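# Straighten a leaning stack of magnet blocks, then release

## Task

Straighten the tilted stack of magnet blocks so every block sits squarely aligned on the one below it, and finish with the grippers no longer holding anything.

## Robot and tools

Robot: two arms, left_arm and right_arm, each ending in a two-finger gripper. The names do not tell you which side of an image an arm is on. A gripper's fingers point along its own +z axis and close along its own y axis. The reported end_effector_position is the point between the finger pads, roughly 1 cm behind the tips.

Scene frame: every pose in a result uses one shared frame. Its origin is on the table top midway between the arms, +z is up, +x reaches out over the table, and left_arm sits on the +y side. Positions are in metres and orientations are quaternions (w, x, y, z). Printed hand positions can be off, more so at long reach. Arms usually finish a motion a centimetre or more short of the command, mostly too low.

Row format, used by both execute_actions and move: one flat list of 14 numbers, each in [-1, 1]. It covers both arms even if only one moves. The first 7 are for left_arm: dx, dy, dz, rx, ry, rz, opening. The last 7 are the same for right_arm. dx..rz are an offset, not a pose. They are expressed in that gripper's own axes and measured from the gripper's measured pose at the start of the action or move. Scale: 1.0 means 0.6 m of translation or 180 degrees of rotation. rx, ry, rz together form a single rotation vector. The opening is absolute, not an offset: +1 is fully open (0.094 m) and -1 is closed.

execute_actions(actions): a list of up to 15 actions, run in order. Each action is a table of up to 15 rows, and each row lasts one control step (1/30 s). If a table has fewer than 15 rows, its last row is repeated to fill the 15 steps. Every row in an action is an offset from the pose at the start of that action, not from the previous row. For the first action in a call, the reference is the last pose a result reported. An empty list changes nothing and just returns the state and images. At each step the commanded pose is clipped to within 70 mm and 16 degrees of the measured pose, so a distant target can need several actions. After an action the arm continues only to its last clipped pose. If the controller cannot satisfy both position and orientation, position wins.

move(target, speed, blocking): target is one 14-number row as above. Its offsets are taken from the pose in the latest result that showed one. Each gripper follows a straight line toward its target, and both arms finish together. Duration is 0.5 to 10 s; a move that would take longer stops short. speed is in m/s, 0.002 to 0.5, default 0.25, and turning is capped at twice that value in rad/s. The opening is sent at the start. Paths do not avoid obstacles or the other arm, and grippers can lag, wander or overshoot the speed. Faster moves and targets set deeper past a contact push harder. With blocking=false the result arrives after 0.5 s while the motion continues. Until a result shows the move has ended, use wait or stop before sending anything else. The result adds a move: line giving how the move ended (done, off_target, moving, held, fault) and which limits acted. limits=paced means the sent pose was clipped. limits=held means a check blocked some steps, and the arm may then jump faster. It also gives each gripper's remaining distance to its target.

wait(seconds): 0 to 10 s. Lets time pass with the last commands held, and returns early if a running move ends. stop(): brakes a running move, which needs some room; the fingers keep moving. zoom_image(camera, region): region is [x0, y0, x1, y1] in pixels, at most 504x504, on one of cam_head_left or cam_head_right (504x504) or cam_left_wrist or cam_right_wrist (616x616, fisheye). finished_scene(scene): ends the given scene number for good. Only call it once the stack is aligned, stays that way, and has been let go.

Result lines: each arm's pose; Hand target lines, which give the pose the controller is now driving toward; grip_measured, which is the finger opening on the command scale, with a per-gripper bias of up to about 1 mm; joint positions, whose last value is the opening in metres; joint torques, which are noisy and nonzero even in free air; and step readings, where HELD marks steps an arm was held back. A pose unreachable line means the clearance check changed or blocked that arm's command. FAULT lines report arm stops. MOTOR HOT appears from 75 °C. At 90 °C the arm stops for 10 s, and at 100 °C the arm goes limp and falls.

Holding an arm still: because a zero offset lets the arm sink, the first call of each reply should send the offset back to the wanted pose, and later calls should send zeros. Raise the aim if the arm keeps hanging low. For gripping, command an opening about 0.03 below grip_measured for a firm hold, or less below for a lighter one.

Avoid: knocking blocks or anything else off the table, which fails the task. Avoid letting the arms hit or press on each other, slamming into the stack, and pressing hard. Blocks may be nudged, or held parts tugged, at random. The simulation keeps running while you think, so long pauses matter. Less robot time and smoother, lower-effort motion is better.

Each tool is called after ">>>" as name(argument=value, ...), one argument or row to a line, values as JSON.

## Session

>>> execute_actions(
  actions=[],
)

Scene clock: 0.00 s.
left_arm: end_effector_position=(+0.3000, +0.0029, +0.2867) grip_measured=+1.000 end_effector_quat_wxyz=(+0.426, +0.473, +0.525, -0.565) | right_arm: end_effector_position=(+0.4882, -0.1491, +0.1338) grip_measured=+1.000 end_effector_quat_wxyz=(-0.083, +0.759, +0.622, +0.174)
Joint positions: left_arm=[-0.122  1.575  0.943  0.636  1.39  -0.196  0.094] | right_arm=[ 0.003  2.376  2.401 -1.385 -0.328  1.917  0.094]
Joint velocities: left_arm=[ 0.002 -0.022  0.002 -0.081  0.081  0.037  0.   ] | right_arm=[-0.002  0.032 -0.027  0.066 -0.037 -0.037  0.   ]
Joint torques (N m, as the arm reports them, + toward a larger angle): no reading
Motor temperatures (°C, as the motors report them): left_arm=[25 24 26 27 26 25] | right_arm=[26 26 23 26 26 25]
Hand target (left_arm): +0.300, +0.003, +0.287; +0.424, +0.471, +0.527, -0.566
Hand target (right_arm): +0.487, -0.150, +0.136; -0.081, +0.759, +0.623, +0.172

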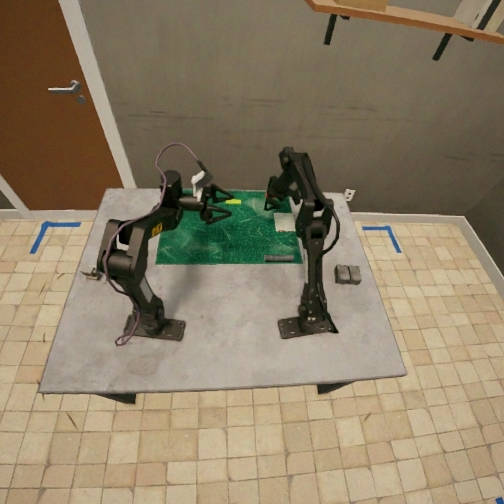

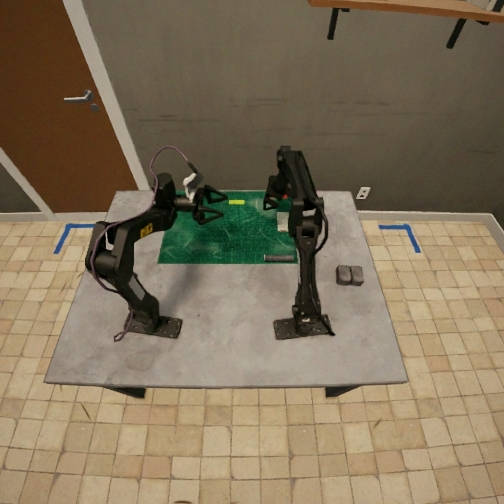

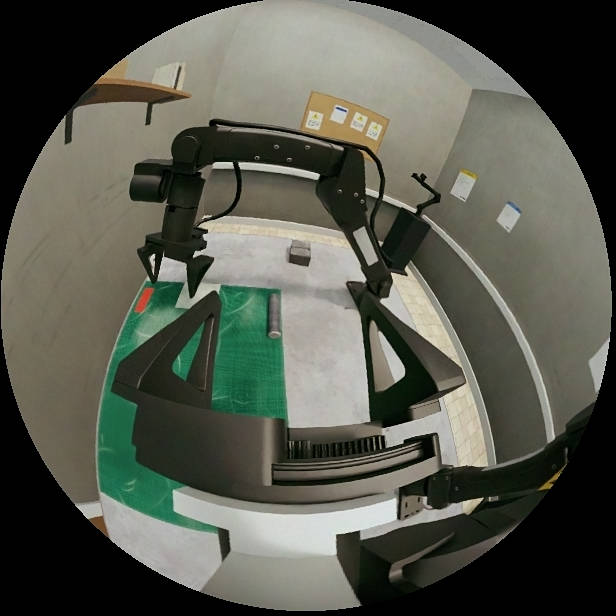

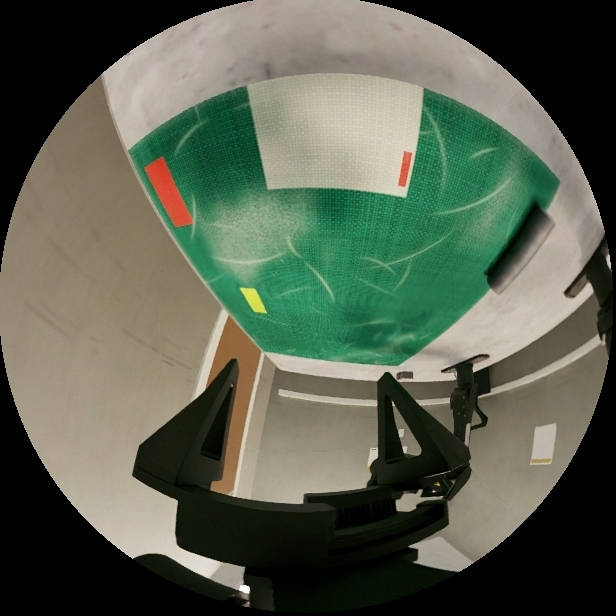

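>>> zoom_image(
  camera="cam_head_left",
  region=[310, 240, 390, 310],
)

>>> zoom_image(
  camera="cam_head_left",
  region=[60, 240, 140, 310],
)

>>> zoom_image(
  camera="cam_right_wrist",
  region=[370, 350, 450, 400],
)

>>> zoom_image(
  camera="cam_left_wrist",
  region=[260, 220, 340, 290],
)

Region (310, 240, 390, 310) of cam_head_left's 504x504 image, scaled by 6.300, with more detail than that image has; it fills the top 441 rows of this view, and the rest is white.

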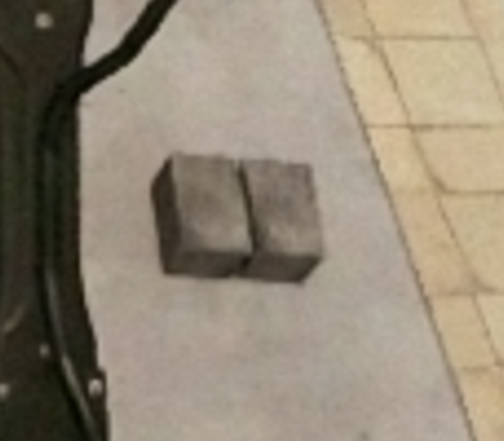

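Region (60, 240, 140, 310) of cam_head_left's 504x504 image, scaled by 6.300, with more detail than that image has; it fills the top 441 rows of this view, and the rest is white.

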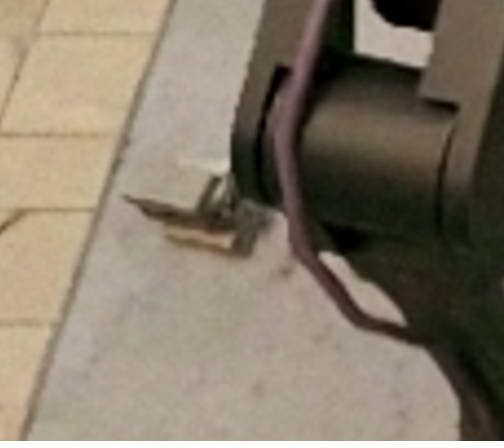

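Region (370, 350, 450, 400) of cam_right_wrist's 616x616 image, scaled by 6.300, with more detail than that image has; it fills the top 315 rows of this view, and the rest is white.

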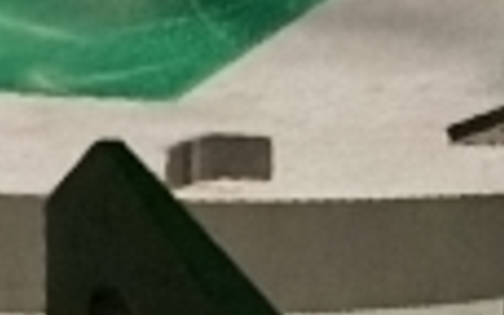

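Region (260, 220, 340, 290) of cam_left_wrist's 616x616 image, scaled by 6.300, with more detail than that image has; it fills the top 441 rows of this view, and the rest is white.

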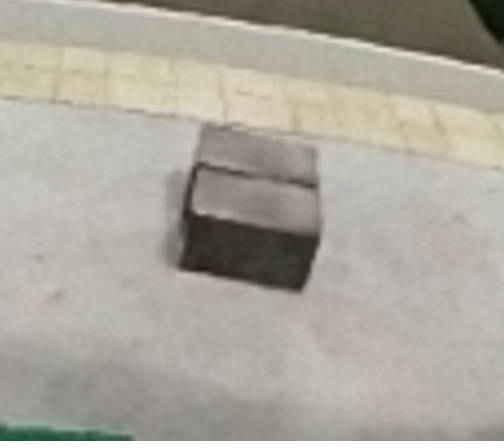

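>>> move(
  target=[0.154,-0.2128,-0.811,-0.5776,0.1496,-0.5379,1,-0.1465,-0.2885,-0.1765,0,0,0,1],
  speed=0.35,
)

Scene clock: 7.03 s.
left_arm: end_effector_position=(+0.2047, +0.5008, +0.2144) grip_measured=+1.000 end_effector_quat_wxyz=(+0.047, -0.369, +0.928, +0.021) | right_arm: end_effector_position=(+0.2991, -0.2297, +0.1824) grip_measured=+1.000 end_effector_quat_wxyz=(-0.077, +0.757, +0.623, +0.180)
Joint positions: left_arm=[ 1.006  1.671  1.755 -1.551  0.007  0.104  0.094] | right_arm=[-0.21   1.548  1.442 -1.313 -0.365  1.695  0.094]
Joint velocities: left_arm=[-0.007  0.027 -0.002 -0.037 -0.022  0.081  0.   ] | right_arm=[-0.002  0.017  0.007 -0.081 -0.022  0.007  0.   ]
Joint torques (N m, as the arm reports them, + toward a larger angle): left_arm=[ 0.54 -6.33  7.52  0.36 -0.03 -0.06] | right_arm=[-0.63 -9.65  4.28  0.21 -0.22 -0.11]
Motor temperatures (°C, as the motors report them): left_arm=[25 25 27 28 26 25] | right_arm=[26 29 23 26 26 25]
Hand target (left_arm): +0.203, +0.505, +0.216; +0.045, -0.375, +0.926, +0.024
Hand target (right_arm): +0.288, -0.230, +0.181; -0.085, +0.758, +0.622, +0.174
Off the commanded pose (left_arm): 0.008 m, 6 deg.
Off the commanded pose (right_arm): 0.011 m, 1 deg.
joint sent to its limit (left arm) — the command would take joint 4 (wrist pitch) past its lower limit, so that joint was sent only as far as its limit.
move: off_target (left_arm, right_arm)
camera_calibration (this result's frames):
cam_left_wrist: T_world_to_cam=[[0.712369, -0.701039, 0.0327857, 0.183989], [-0.522637, -0.498746, 0.69145, 0.20652], [-0.468382, -0.509703, -0.72168, 0.618364], [0, 0, 0, 1]] pos_world=[0.266497, 0.547166, 0.29743]
cam_right_wrist: T_world_to_cam=[[-0.984822, 0.0574763, -0.163775, 0.336588], [-0.109452, 0.526669, 0.842995, 0.0473456], [0.134707, 0.848125, -0.512384, 0.353836], [0, 0, 0, 1]] pos_world=[0.288997, -0.344379, 0.196513]

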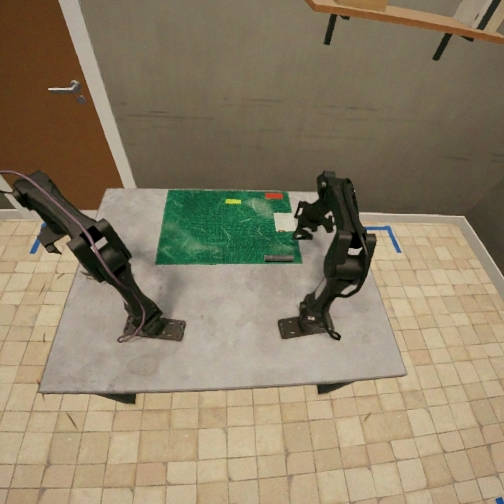

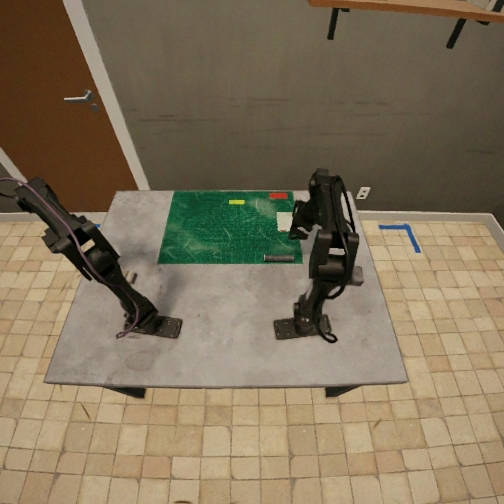

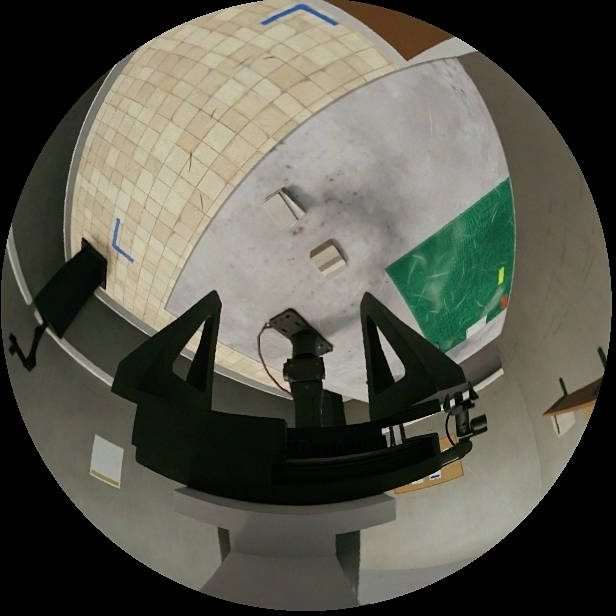

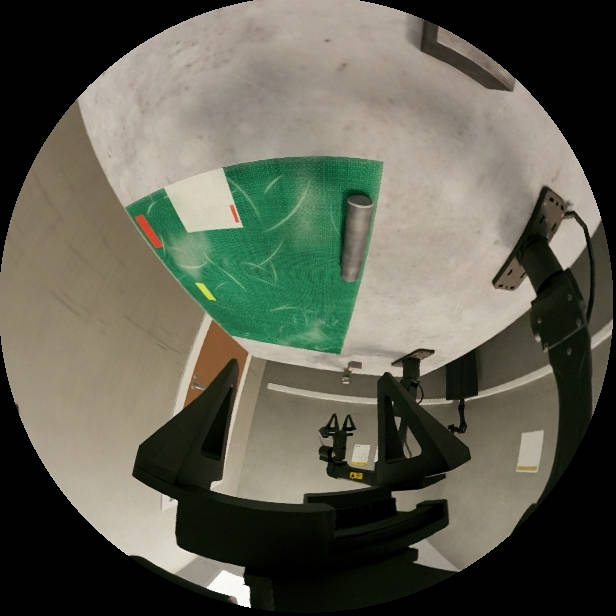

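>>> zoom_image(
  camera="cam_left_wrist",
  region=[250, 175, 360, 285],
)

Region (250, 175, 360, 285) of cam_left_wrist's 616x616 image, scaled by 4.582, with more detail than that image has.

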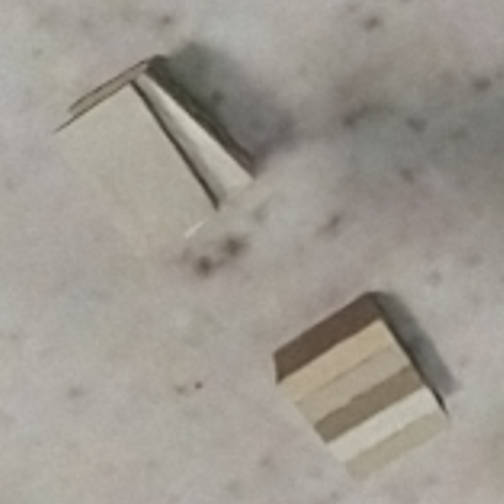

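>>> move(
  target=[0.0153,0.0157,0.1895,-0.0103,0.0319,-0.2255,1,0,0,0,0,0,0,1],
  speed=0.3,
)

Scene clock: 10.57 s.
left_arm: end_effector_position=(+0.2030, +0.5059, +0.1066) grip_measured=+1.000 end_effector_quat_wxyz=(-0.005, +0.663, -0.749, +0.002) | right_arm: end_effector_position=(+0.2990, -0.2296, +0.1824) grip_measured=+1.000 end_effector_quat_wxyz=(-0.078, +0.757, +0.623, +0.180)
Joint positions: left_arm=[ 1.019  1.725  1.388 -1.225  0.005 -0.575  0.094] | right_arm=[-0.21   1.548  1.442 -1.313 -0.365  1.694  0.094]
Joint velocities: left_arm=[ 0.002 -0.022  0.002 -0.007  0.037 -0.066  0.   ] | right_arm=[ 0.002 -0.007 -0.007 -0.066 -0.037  0.037  0.   ]
Joint torques (N m, as the arm reports them, + toward a larger angle): left_arm=[ 0.6  -7.27  4.88  0.42 -0.02 -0.08] | right_arm=[ 0.03 -7.67  6.    0.49 -0.17 -0.01]
Motor temperatures (°C, as the motors report them): left_arm=[25 25 28 28 26 25] | right_arm=[26 29 24 26 26 25]
Hand target (left_arm): +0.201, +0.507, +0.100; -0.000, -0.668, +0.744, -0.001
Hand target (right_arm): +0.299, -0.230, +0.182; -0.077, +0.757, +0.623, +0.180
Off the commanded pose (left_arm): 0.008 m, 1 deg.
Off the commanded pose (right_arm): 0.000 m, 0 deg.
move: done
camera_calibration (this result's frames):
cam_left_wrist: T_world_to_cam=[[0.995775, -0.0816793, 0.0419706, -0.179527], [-0.0849443, -0.645604, 0.758934, 0.260957], [-0.0348928, -0.759292, -0.649814, 0.573], [0, 0, 0, 1]] pos_world=[0.220929, 0.588886, 0.181829]
cam_right_wrist: T_world_to_cam=[[-0.98488, 0.057129, -0.163546, 0.336396], [-0.109489, 0.526332, 0.8432, 0.0471858], [0.134251, 0.848358, -0.512119, 0.353933], [0, 0, 0, 1]] pos_world=[0.288961, -0.344315, 0.196485]

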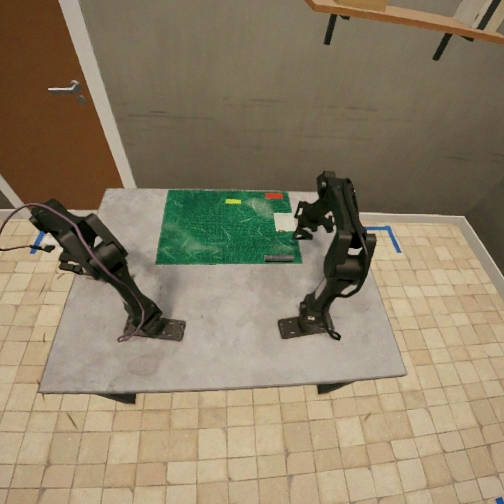

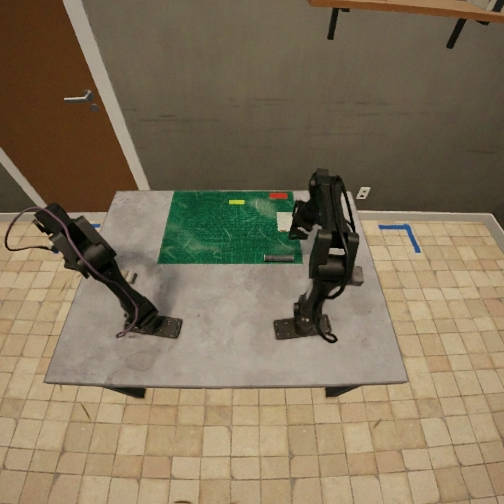

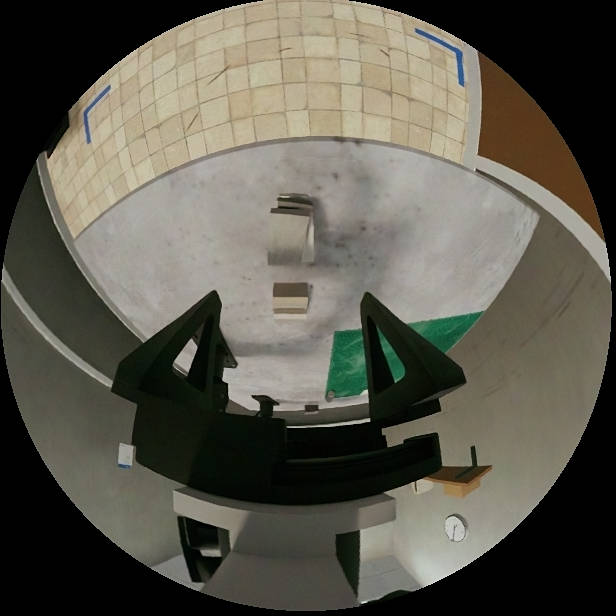

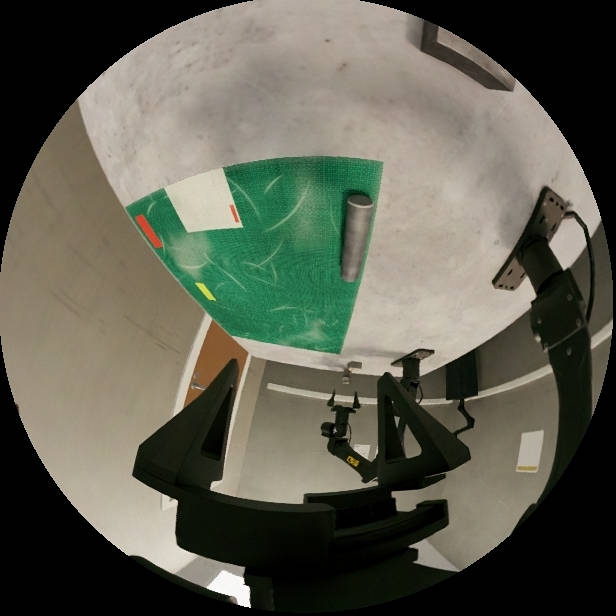

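>>> zoom_image(
  camera="cam_left_wrist",
  region=[250, 185, 340, 275],
)

>>> zoom_image(
  camera="cam_right_wrist",
  region=[320, 350, 380, 410],
)

Region (250, 185, 340, 275) of cam_left_wrist's 616x616 image, scaled by 5.600, with more detail than that image has.

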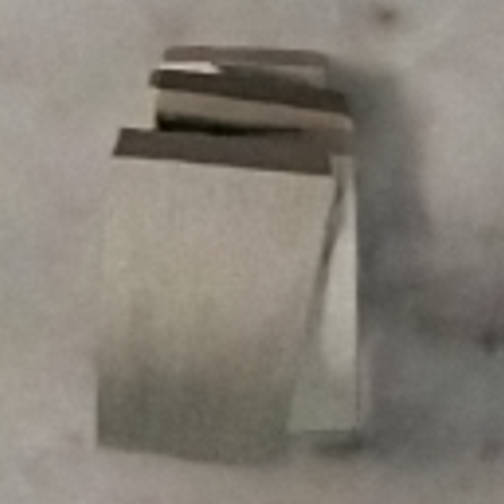

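Region (320, 350, 380, 410) of cam_right_wrist's 616x616 image, scaled by 8.400, with more detail than that image has.

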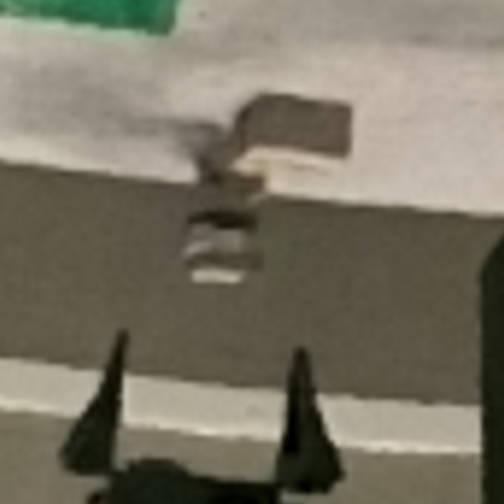

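>>> move(
  target=[-0.024,-0.005,0.1,0,0,0,1,0,0,0,0,0,0,1],
  speed=0.1,
)

Scene clock: 13.37 s.
left_arm: end_effector_position=(+0.2115, +0.5184, +0.0535) grip_measured=+1.000 end_effector_quat_wxyz=(-0.010, +0.662, -0.750, +0.001) | right_arm: end_effector_position=(+0.2990, -0.2296, +0.1824) grip_measured=+1.000 end_effector_quat_wxyz=(-0.078, +0.757, +0.623, +0.180)
Joint positions: left_arm=[ 1.024  1.812  1.277 -1.018  0.005 -0.568  0.094] | right_arm=[-0.21   1.548  1.442 -1.313 -0.365  1.694  0.094]
Joint velocities: left_arm=[-0.017 -0.007  0.027  0.037 -0.007  0.051  0.   ] | right_arm=[-0.007 -0.007  0.017  0.007 -0.051  0.081  0.   ]
Joint torques (N m, as the arm reports them, + toward a larger angle): left_arm=[ 0.69 -7.95  4.73  0.41  0.02  0.03] | right_arm=[ 0.04 -7.65  5.91  0.5  -0.16  0.  ]
Motor temperatures (°C, as the motors report them): left_arm=[25 25 28 28 26 25] | right_arm=[26 29 24 26 26 25]
Hand target (left_arm): +0.209, +0.519, +0.047; +0.005, -0.663, +0.749, -0.002
Hand target (right_arm): +0.299, -0.230, +0.182; -0.078, +0.757, +0.623, +0.180
Off the commanded pose (left_arm): 0.008 m, 1 deg.
Off the commanded pose (right_arm): 0.000 m, 0 deg.
move: done
camera_calibration (this result's frames):
cam_left_wrist: T_world_to_cam=[[0.995314, -0.0842887, 0.0473772, -0.183562], [-0.0910025, -0.651012, 0.753592, 0.314455], [-0.0326762, -0.754373, -0.655632, 0.545532], [0, 0, 0, 1]] pos_world=[0.229144, 0.600777, 0.129394]
cam_right_wrist: T_world_to_cam=[[-0.98488, 0.057129, -0.163546, 0.336396], [-0.109489, 0.526332, 0.8432, 0.0471858], [0.134251, 0.848358, -0.512119, 0.353933], [0, 0, 0, 1]] pos_world=[0.288961, -0.344315, 0.196485]

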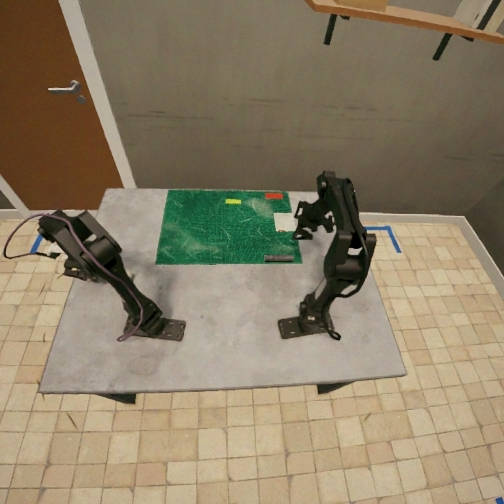

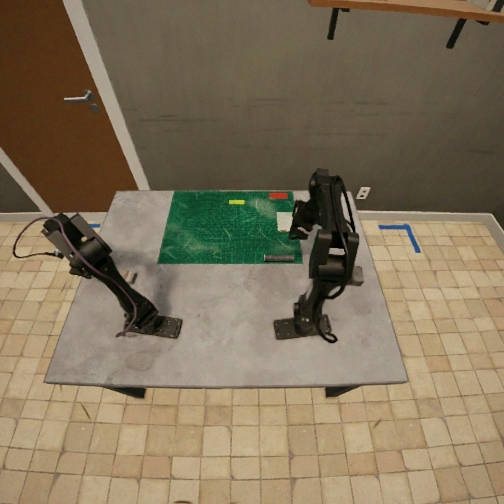

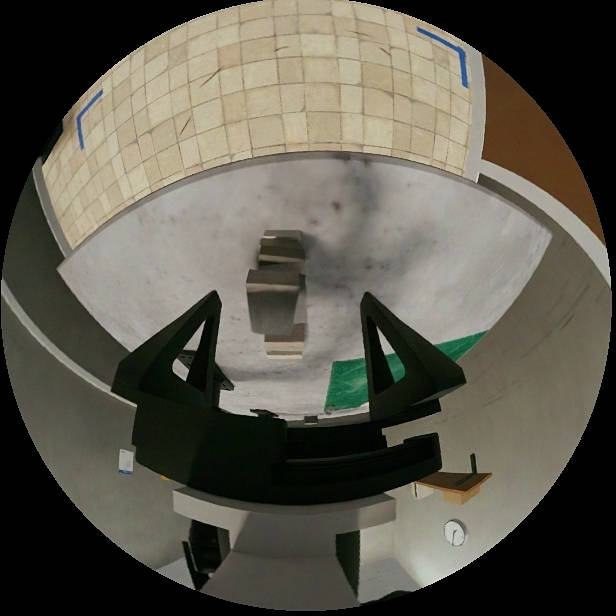

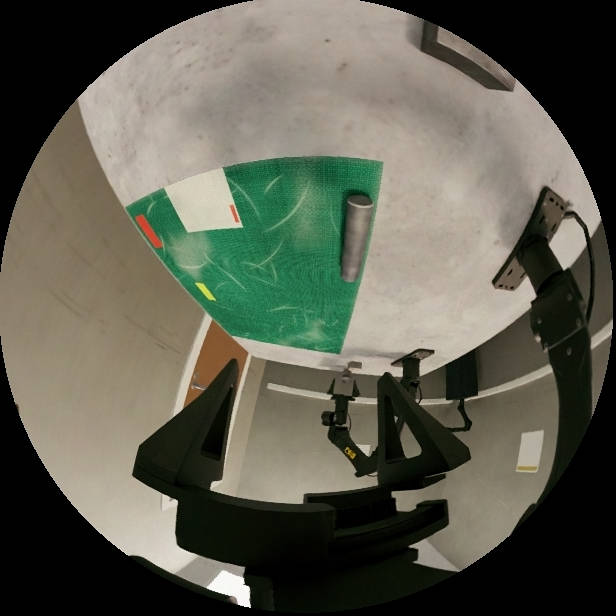

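>>> zoom_image(
  camera="cam_left_wrist",
  region=[205, 220, 375, 370],
)

>>> zoom_image(
  camera="cam_right_wrist",
  region=[320, 350, 380, 410],
)

Region (205, 220, 375, 370) of cam_left_wrist's 616x616 image, scaled by 2.965, with more detail than that image has; it fills the top 445 rows of this view, and the rest is white.

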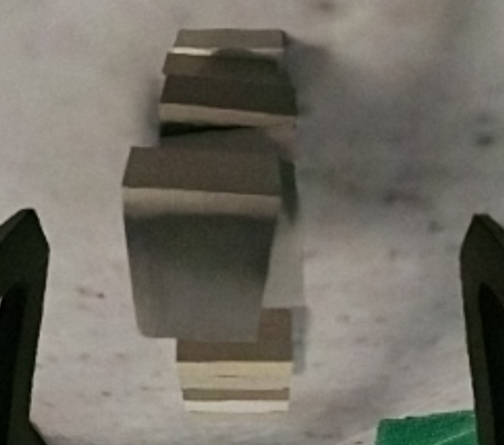

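Region (320, 350, 380, 410) of cam_right_wrist's 616x616 image, scaled by 8.400, with more detail than that image has.

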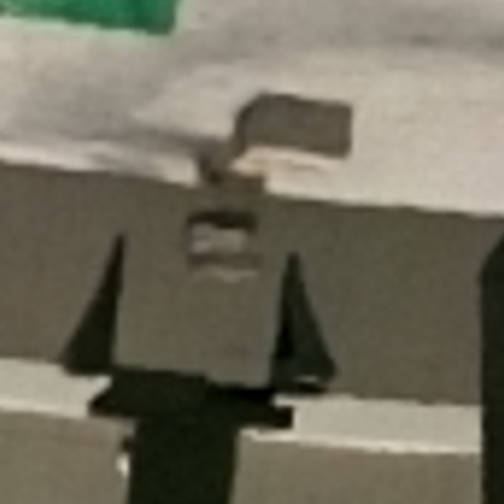

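>>> move(
  target=[-0.002,0.013,0.066,-0.007,0.0065,0,1,0,0,0,0,0,0,1],
  speed=0.06,
)

Scene clock: 15.27 s.
left_arm: end_effector_position=(+0.2095, +0.5200, +0.0215) grip_measured=+1.000 end_effector_quat_wxyz=(-0.002, +0.661, -0.750, +0.002) | right_arm: end_effector_position=(+0.2990, -0.2296, +0.1824) grip_measured=+1.000 end_effector_quat_wxyz=(-0.078, +0.757, +0.623, +0.180)
Joint positions: left_arm=[ 1.032  1.867  1.214 -0.915  0.005 -0.558  0.094] | right_arm=[-0.21   1.548  1.442 -1.313 -0.365  1.694  0.094]
Joint velocities: left_arm=[-0.007  0.002  0.012  0.051 -0.037  0.037  0.   ] | right_arm=[-0.002 -0.002  0.007  0.007  0.037 -0.066  0.   ]
Joint torques (N m, as the arm reports them, + toward a larger angle): left_arm=[ 0.61 -8.03  4.48  0.36 -0.06  0.04] | right_arm=[ 0.05 -7.65  6.04  0.5  -0.18 -0.04]
Motor temperatures (°C, as the motors report them): left_arm=[25 25 28 28 26 25] | right_arm=[26 29 24 26 26 25]
Hand target (left_arm): +0.205, +0.520, +0.014; -0.005, -0.662, +0.750, +0.000
Hand target (right_arm): +0.299, -0.230, +0.182; -0.078, +0.757, +0.623, +0.180
Off the commanded pose (left_arm): 0.009 m, 1 deg.
Off the commanded pose (right_arm): 0.000 m, 0 deg.
move: done
camera_calibration (this result's frames):
cam_left_wrist: T_world_to_cam=[[0.995548, -0.0860527, 0.0384601, -0.178884], [-0.0849157, -0.641734, 0.762212, 0.333106], [-0.0409092, -0.762084, -0.646184, 0.531181], [0, 0, 0, 1]] pos_world=[0.228104, 0.603177, 0.0962234]
cam_right_wrist: T_world_to_cam=[[-0.98488, 0.057129, -0.163546, 0.336396], [-0.109489, 0.526332, 0.8432, 0.0471858], [0.134251, 0.848358, -0.512119, 0.353933], [0, 0, 0, 1]] pos_world=[0.288961, -0.344315, 0.196485]

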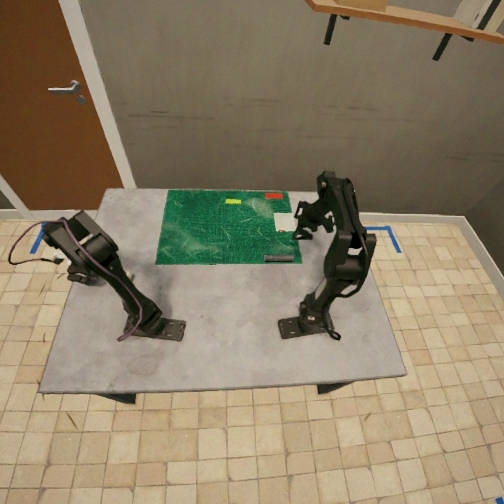

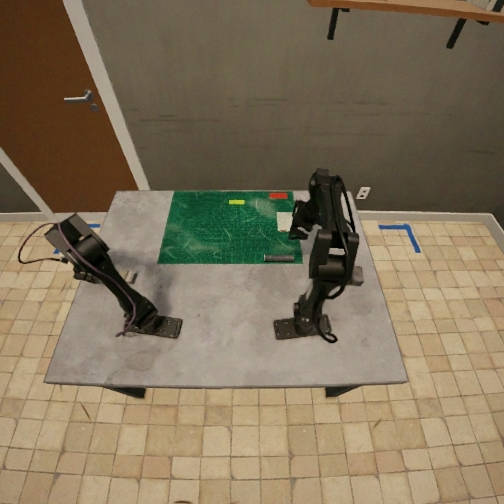

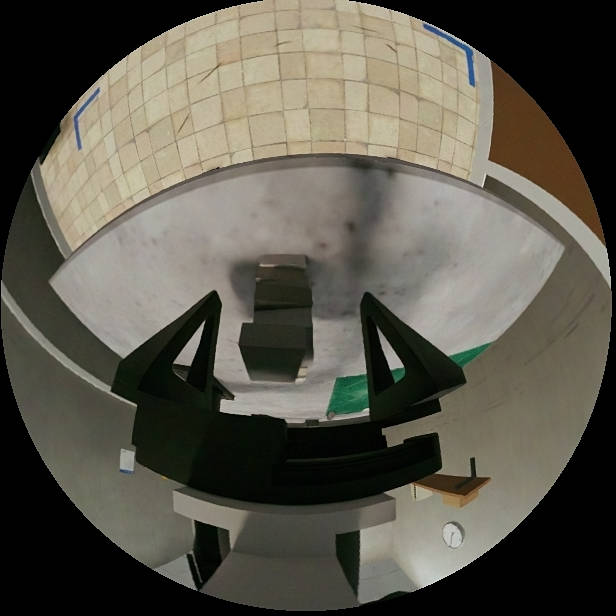

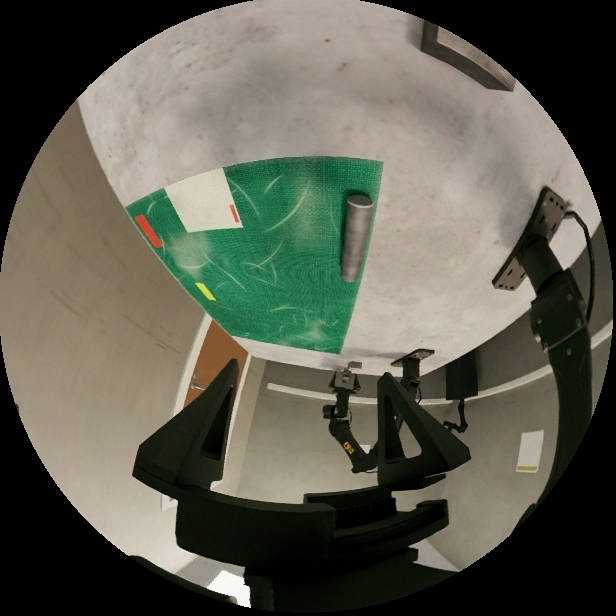

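>>> zoom_image(
  camera="cam_left_wrist",
  region=[205, 245, 375, 415],
)

>>> zoom_image(
  camera="cam_right_wrist",
  region=[320, 350, 380, 410],
)

Region (205, 245, 375, 415) of cam_left_wrist's 616x616 image, scaled by 2.965, with more detail than that image has.

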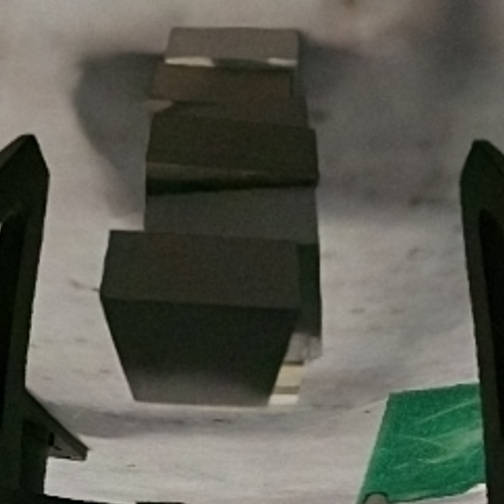

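Region (320, 350, 380, 410) of cam_right_wrist's 616x616 image, scaled by 8.400, with more detail than that image has.

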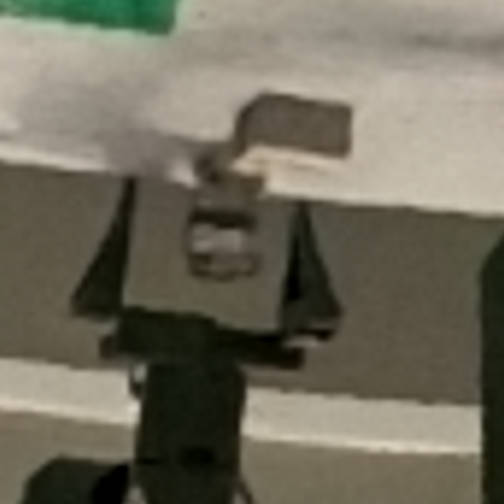

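>>> move(
  target=[0,0.016,0.026,-0.005,0.005,0,0.2,0,0,0,0,0,0,1],
  speed=0.03,
)

Scene clock: 17.07 s.
left_arm: end_effector_position=(+0.2052, +0.5215, +0.0143) grip_measured=+0.202 end_effector_quat_wxyz=(+0.001, +0.660, -0.751, +0.003) | right_arm: end_effector_position=(+0.2990, -0.2296, +0.1824) grip_measured=+1.000 end_effector_quat_wxyz=(-0.078, +0.757, +0.623, +0.180)
Joint positions: left_arm=[ 1.045  1.878  1.197 -0.892  0.005 -0.543  0.056] | right_arm=[-0.21   1.548  1.442 -1.313 -0.365  1.694  0.094]
Joint velocities: left_arm=[ 0.012 -0.017  0.007 -0.051 -0.022  0.051  0.001] | right_arm=[ 0.002  0.007 -0.017 -0.022  0.007 -0.022  0.   ]
Joint torques (N m, as the arm reports them, + toward a larger angle): left_arm=[ 0.67 -7.85  4.28  0.35 -0.04  0.03] | right_arm=[ 0.03 -7.64  5.87  0.49 -0.2  -0.04]
Motor temperatures (°C, as the motors report them): left_arm=[25 26 28 28 26 25] | right_arm=[26 29 25 26 26 25]
Hand target (left_arm): +0.200, +0.521, +0.006; -0.009, -0.661, +0.750, -0.002
Hand target (right_arm): +0.299, -0.230, +0.182; -0.078, +0.757, +0.623, +0.180
Off the commanded pose (left_arm): 0.010 m, 1 deg.
Off the commanded pose (right_arm): 0.000 m, 0 deg.
move: done
camera_calibration (this result's frames):
cam_left_wrist: T_world_to_cam=[[0.995496, -0.0878104, 0.0357371, -0.173148], [-0.0837949, -0.638673, 0.764902, 0.337347], [-0.0443421, -0.764452, -0.643154, 0.529419], [0, 0, 0, 1]] pos_world=[0.224111, 0.604965, 0.0886479]
cam_right_wrist: T_world_to_cam=[[-0.98488, 0.057129, -0.163546, 0.336396], [-0.109489, 0.526332, 0.8432, 0.0471858], [0.134251, 0.848358, -0.512119, 0.353933], [0, 0, 0, 1]] pos_world=[0.288961, -0.344315, 0.196485]

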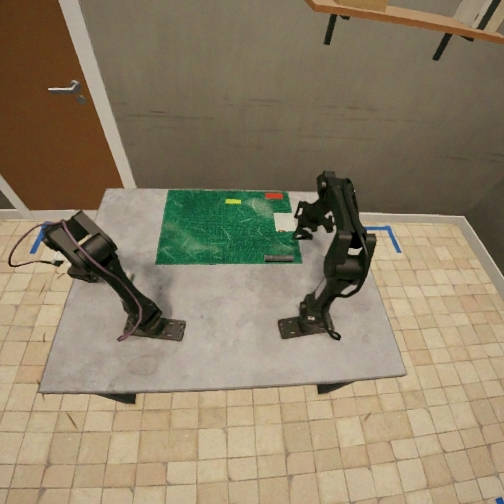

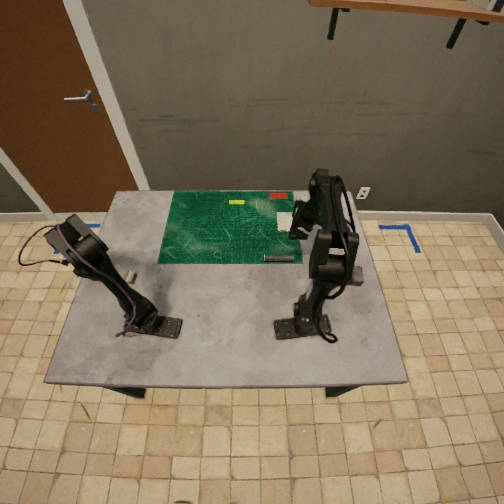

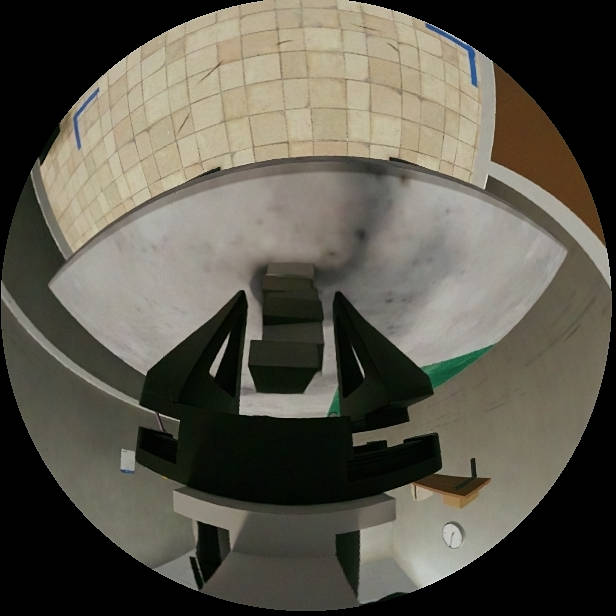

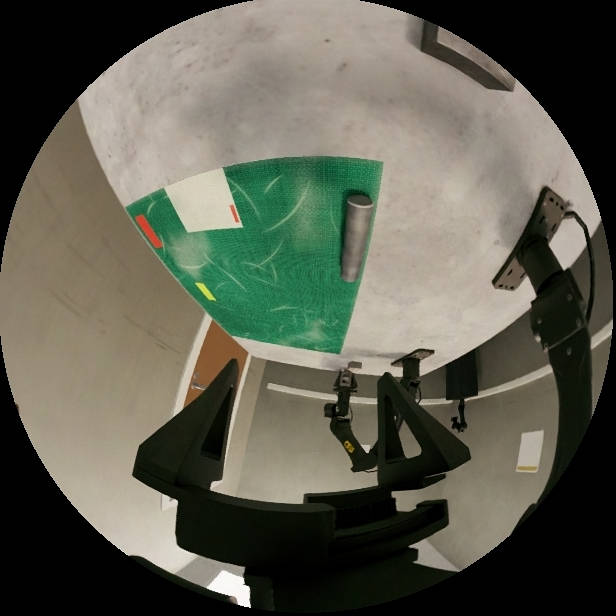

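>>> execute_actions(
  actions=[
    [[0,0,0.005,0,0,0,0.15,0,0,0,0,0,0,1],[0,0,0.005,0,0,0,0.1,0,0,0,0,0,0,1],[0,0,0.005,0,0,0,0.05,0,0,0,0,0,0,1],[0,0,0.005,0,0,0,0.0,0,0,0,0,0,0,1],[0,0,0.005,0,0,0,-0.04,0,0,0,0,0,0,1],[0,0,0.005,0,0,0,-0.07,0,0,0,0,0,0,1],[0,0,0.005,0,0,0,-0.1,0,0,0,0,0,0,1],[0,0,0.005,0,0,0,-0.12,0,0,0,0,0,0,1],[0,0,0.005,0,0,0,-0.14,0,0,0,0,0,0,1],[0,0,0.005,0,0,0,-0.16,0,0,0,0,0,0,1],[0,0,0.005,0,0,0,-0.18,0,0,0,0,0,0,1],[0,0,0.005,0,0,0,-0.2,0,0,0,0,0,0,1],[0,0,0.005,0,0,0,-0.22,0,0,0,0,0,0,1],[0,0,0.005,0,0,0,-0.24,0,0,0,0,0,0,1],[0,0,0.005,0,0,0,-0.26,0,0,0,0,0,0,1]],
    [[0,0,0,0,0,0,-0.275,0,0,0,0,0,0,1],[0,0,0,0,0,0,-0.29,0,0,0,0,0,0,1],[0,0,0,0,0,0,-0.305,0,0,0,0,0,0,1],[0,0,0,0,0,0,-0.32,0,0,0,0,0,0,1],[0,0,0,0,0,0,-0.335,0,0,0,0,0,0,1],[0,0,0,0,0,0,-0.35,0,0,0,0,0,0,1],[0,0,0,0,0,0,-0.365,0,0,0,0,0,0,1],[0,0,0,0,0,0,-0.38,0,0,0,0,0,0,1],[0,0,0,0,0,0,-0.395,0,0,0,0,0,0,1],[0,0,0,0,0,0,-0.41,0,0,0,0,0,0,1],[0,0,0,0,0,0,-0.425,0,0,0,0,0,0,1],[0,0,0,0,0,0,-0.44,0,0,0,0,0,0,1],[0,0,0,0,0,0,-0.455,0,0,0,0,0,0,1],[0,0,0,0,0,0,-0.47,0,0,0,0,0,0,1],[0,0,0,0,0,0,-0.485,0,0,0,0,0,0,1]],
    [[0,0,0,0,0,0,-0.5,0,0,0,0,0,0,1]],
  ],
)

Scene clock: 19.60 s.
left_arm: end_effector_position=(+0.2047, +0.5214, +0.0143) grip_measured=-0.441 end_effector_quat_wxyz=(+0.001, +0.660, -0.751, +0.002) | right_arm: end_effector_position=(+0.2990, -0.2296, +0.1824) grip_measured=+1.000 end_effector_quat_wxyz=(-0.078, +0.757, +0.623, +0.180)
Joint positions: left_arm=[ 1.045  1.878  1.197 -0.893  0.003 -0.542  0.026] | right_arm=[-0.21   1.548  1.442 -1.313 -0.365  1.694  0.094]
Joint velocities: left_arm=[-0.007 -0.022 -0.002 -0.066  0.022  0.022  0.   ] | right_arm=[ 0.002 -0.002 -0.022 -0.081  0.051  0.022  0.   ]
Joint torques (N m, as the arm reports them, + toward a larger angle): left_arm=[ 0.04 -9.27  5.52  0.24  0.01 -0.02] | right_arm=[ 0.03 -7.55  5.93  0.48 -0.19 -0.02]
Motor temperatures (°C, as the motors report them): left_arm=[25 26 28 28 26 25] | right_arm=[26 29 25 26 26 25]
Hand target (left_arm): +0.205, +0.521, +0.014; -0.001, -0.660, +0.751, -0.002
Hand target (right_arm): +0.299, -0.230, +0.182; -0.078, +0.757, +0.623, +0.180
Off the commanded pose (left_arm): 0.000 m, 0 deg.
Off the commanded pose (right_arm): 0.000 m, 0 deg.
Step readings (end_effector_position; steps 1 to 15: 1st action; 16 to 30: 2nd action; 31 to 45: 3rd action):
0: left_arm (+0.2053, +0.5217, +0.0143) | right_arm (+0.2990, -0.2296, +0.1824)
1: left_arm (+0.2053, +0.5217, +0.0143) | right_arm (+0.2990, -0.2296, +0.1824)
2: left_arm (+0.2053, +0.5217, +0.0143) | right_arm (+0.2990, -0.2296, +0.1824)
4: left_arm (+0.2053, +0.5217, +0.0143) | right_arm (+0.2990, -0.2296, +0.1824)
8: left_arm (+0.2053, +0.5217, +0.0143) | right_arm (+0.2990, -0.2296, +0.1824)
15: left_arm (+0.2056, +0.5217, +0.0143) | right_arm (+0.2990, -0.2296, +0.1824)
16: left_arm (+0.2055, +0.5217, +0.0143) | right_arm (+0.2990, -0.2296, +0.1824)
17: left_arm (+0.2052, +0.5217, +0.0143) | right_arm (+0.2990, -0.2296, +0.1824)
19: left_arm (+0.2047, +0.5218, +0.0143) | right_arm (+0.2990, -0.2296, +0.1824)
23: left_arm (+0.2040, +0.5217, +0.0143) | right_arm (+0.2990, -0.2296, +0.1824)
30: left_arm (+0.2047, +0.5214, +0.0143) | right_arm (+0.2990, -0.2296, +0.1824)
31: left_arm (+0.2047, +0.5214, +0.0143) | right_arm (+0.2990, -0.2296, +0.1824)
32: left_arm (+0.2047, +0.5214, +0.0143) | right_arm (+0.2990, -0.2296, +0.1824)
34: left_arm (+0.2047, +0.5214, +0.0143) | right_arm (+0.2990, -0.2296, +0.1824)
38: left_arm (+0.2047, +0.5214, +0.0143) | right_arm (+0.2990, -0.2296, +0.1824)
45: end_effector_position above
camera_calibration (this result's frames):
cam_left_wrist: T_world_to_cam=[[0.995546, -0.088195, 0.033308, -0.172431], [-0.0821746, -0.638634, 0.765111, 0.336895], [-0.0462074, -0.76444, -0.643037, 0.529705], [0, 0, 0, 1]] pos_world=[0.223823, 0.604873, 0.0886005]
cam_right_wrist: T_world_to_cam=[[-0.98488, 0.057129, -0.163546, 0.336396], [-0.109489, 0.526332, 0.8432, 0.0471858], [0.134251, 0.848358, -0.512119, 0.353933], [0, 0, 0, 1]] pos_world=[0.288961, -0.344315, 0.196485]

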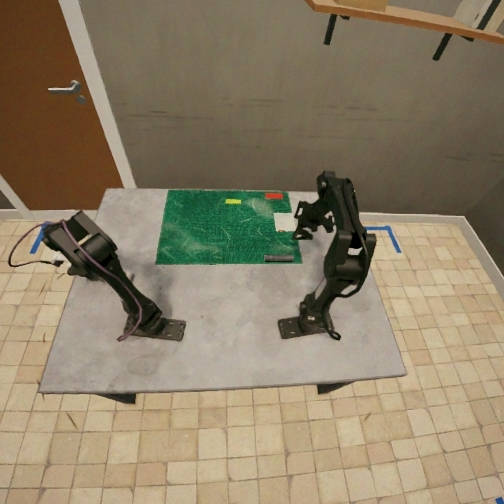

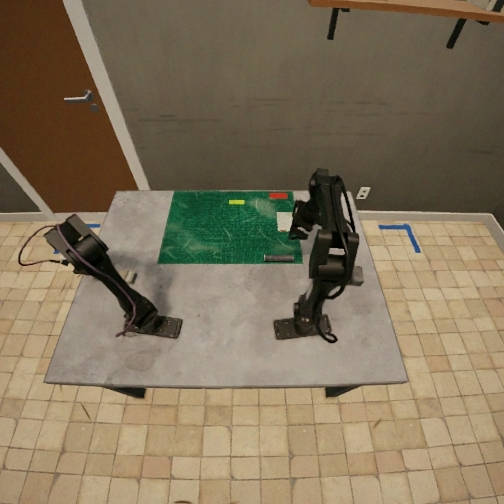

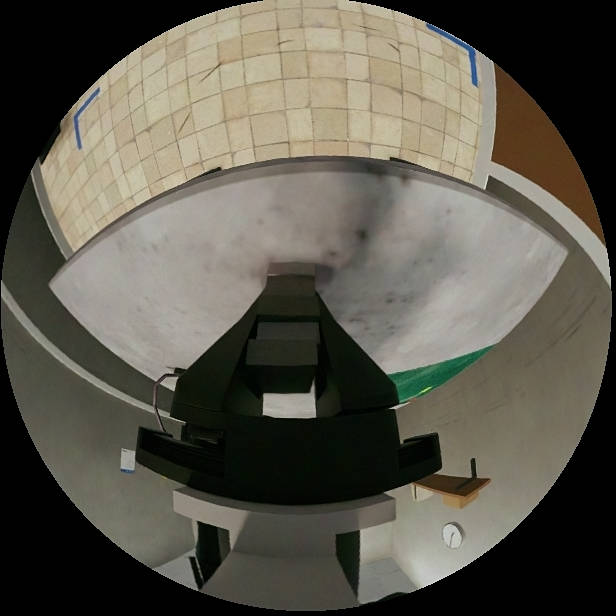

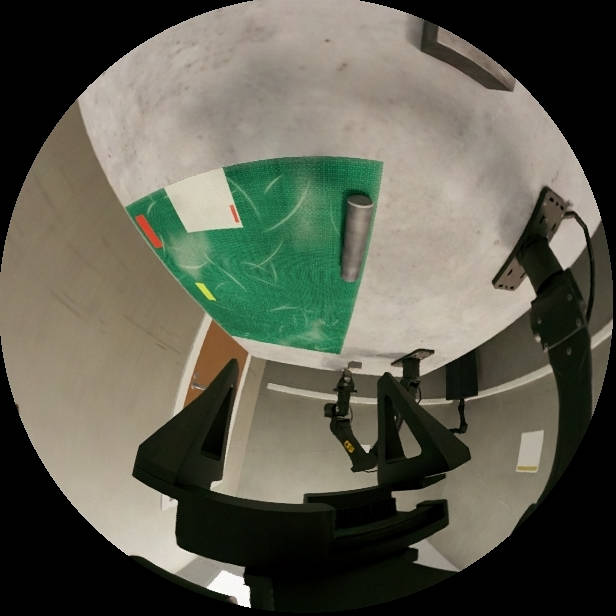

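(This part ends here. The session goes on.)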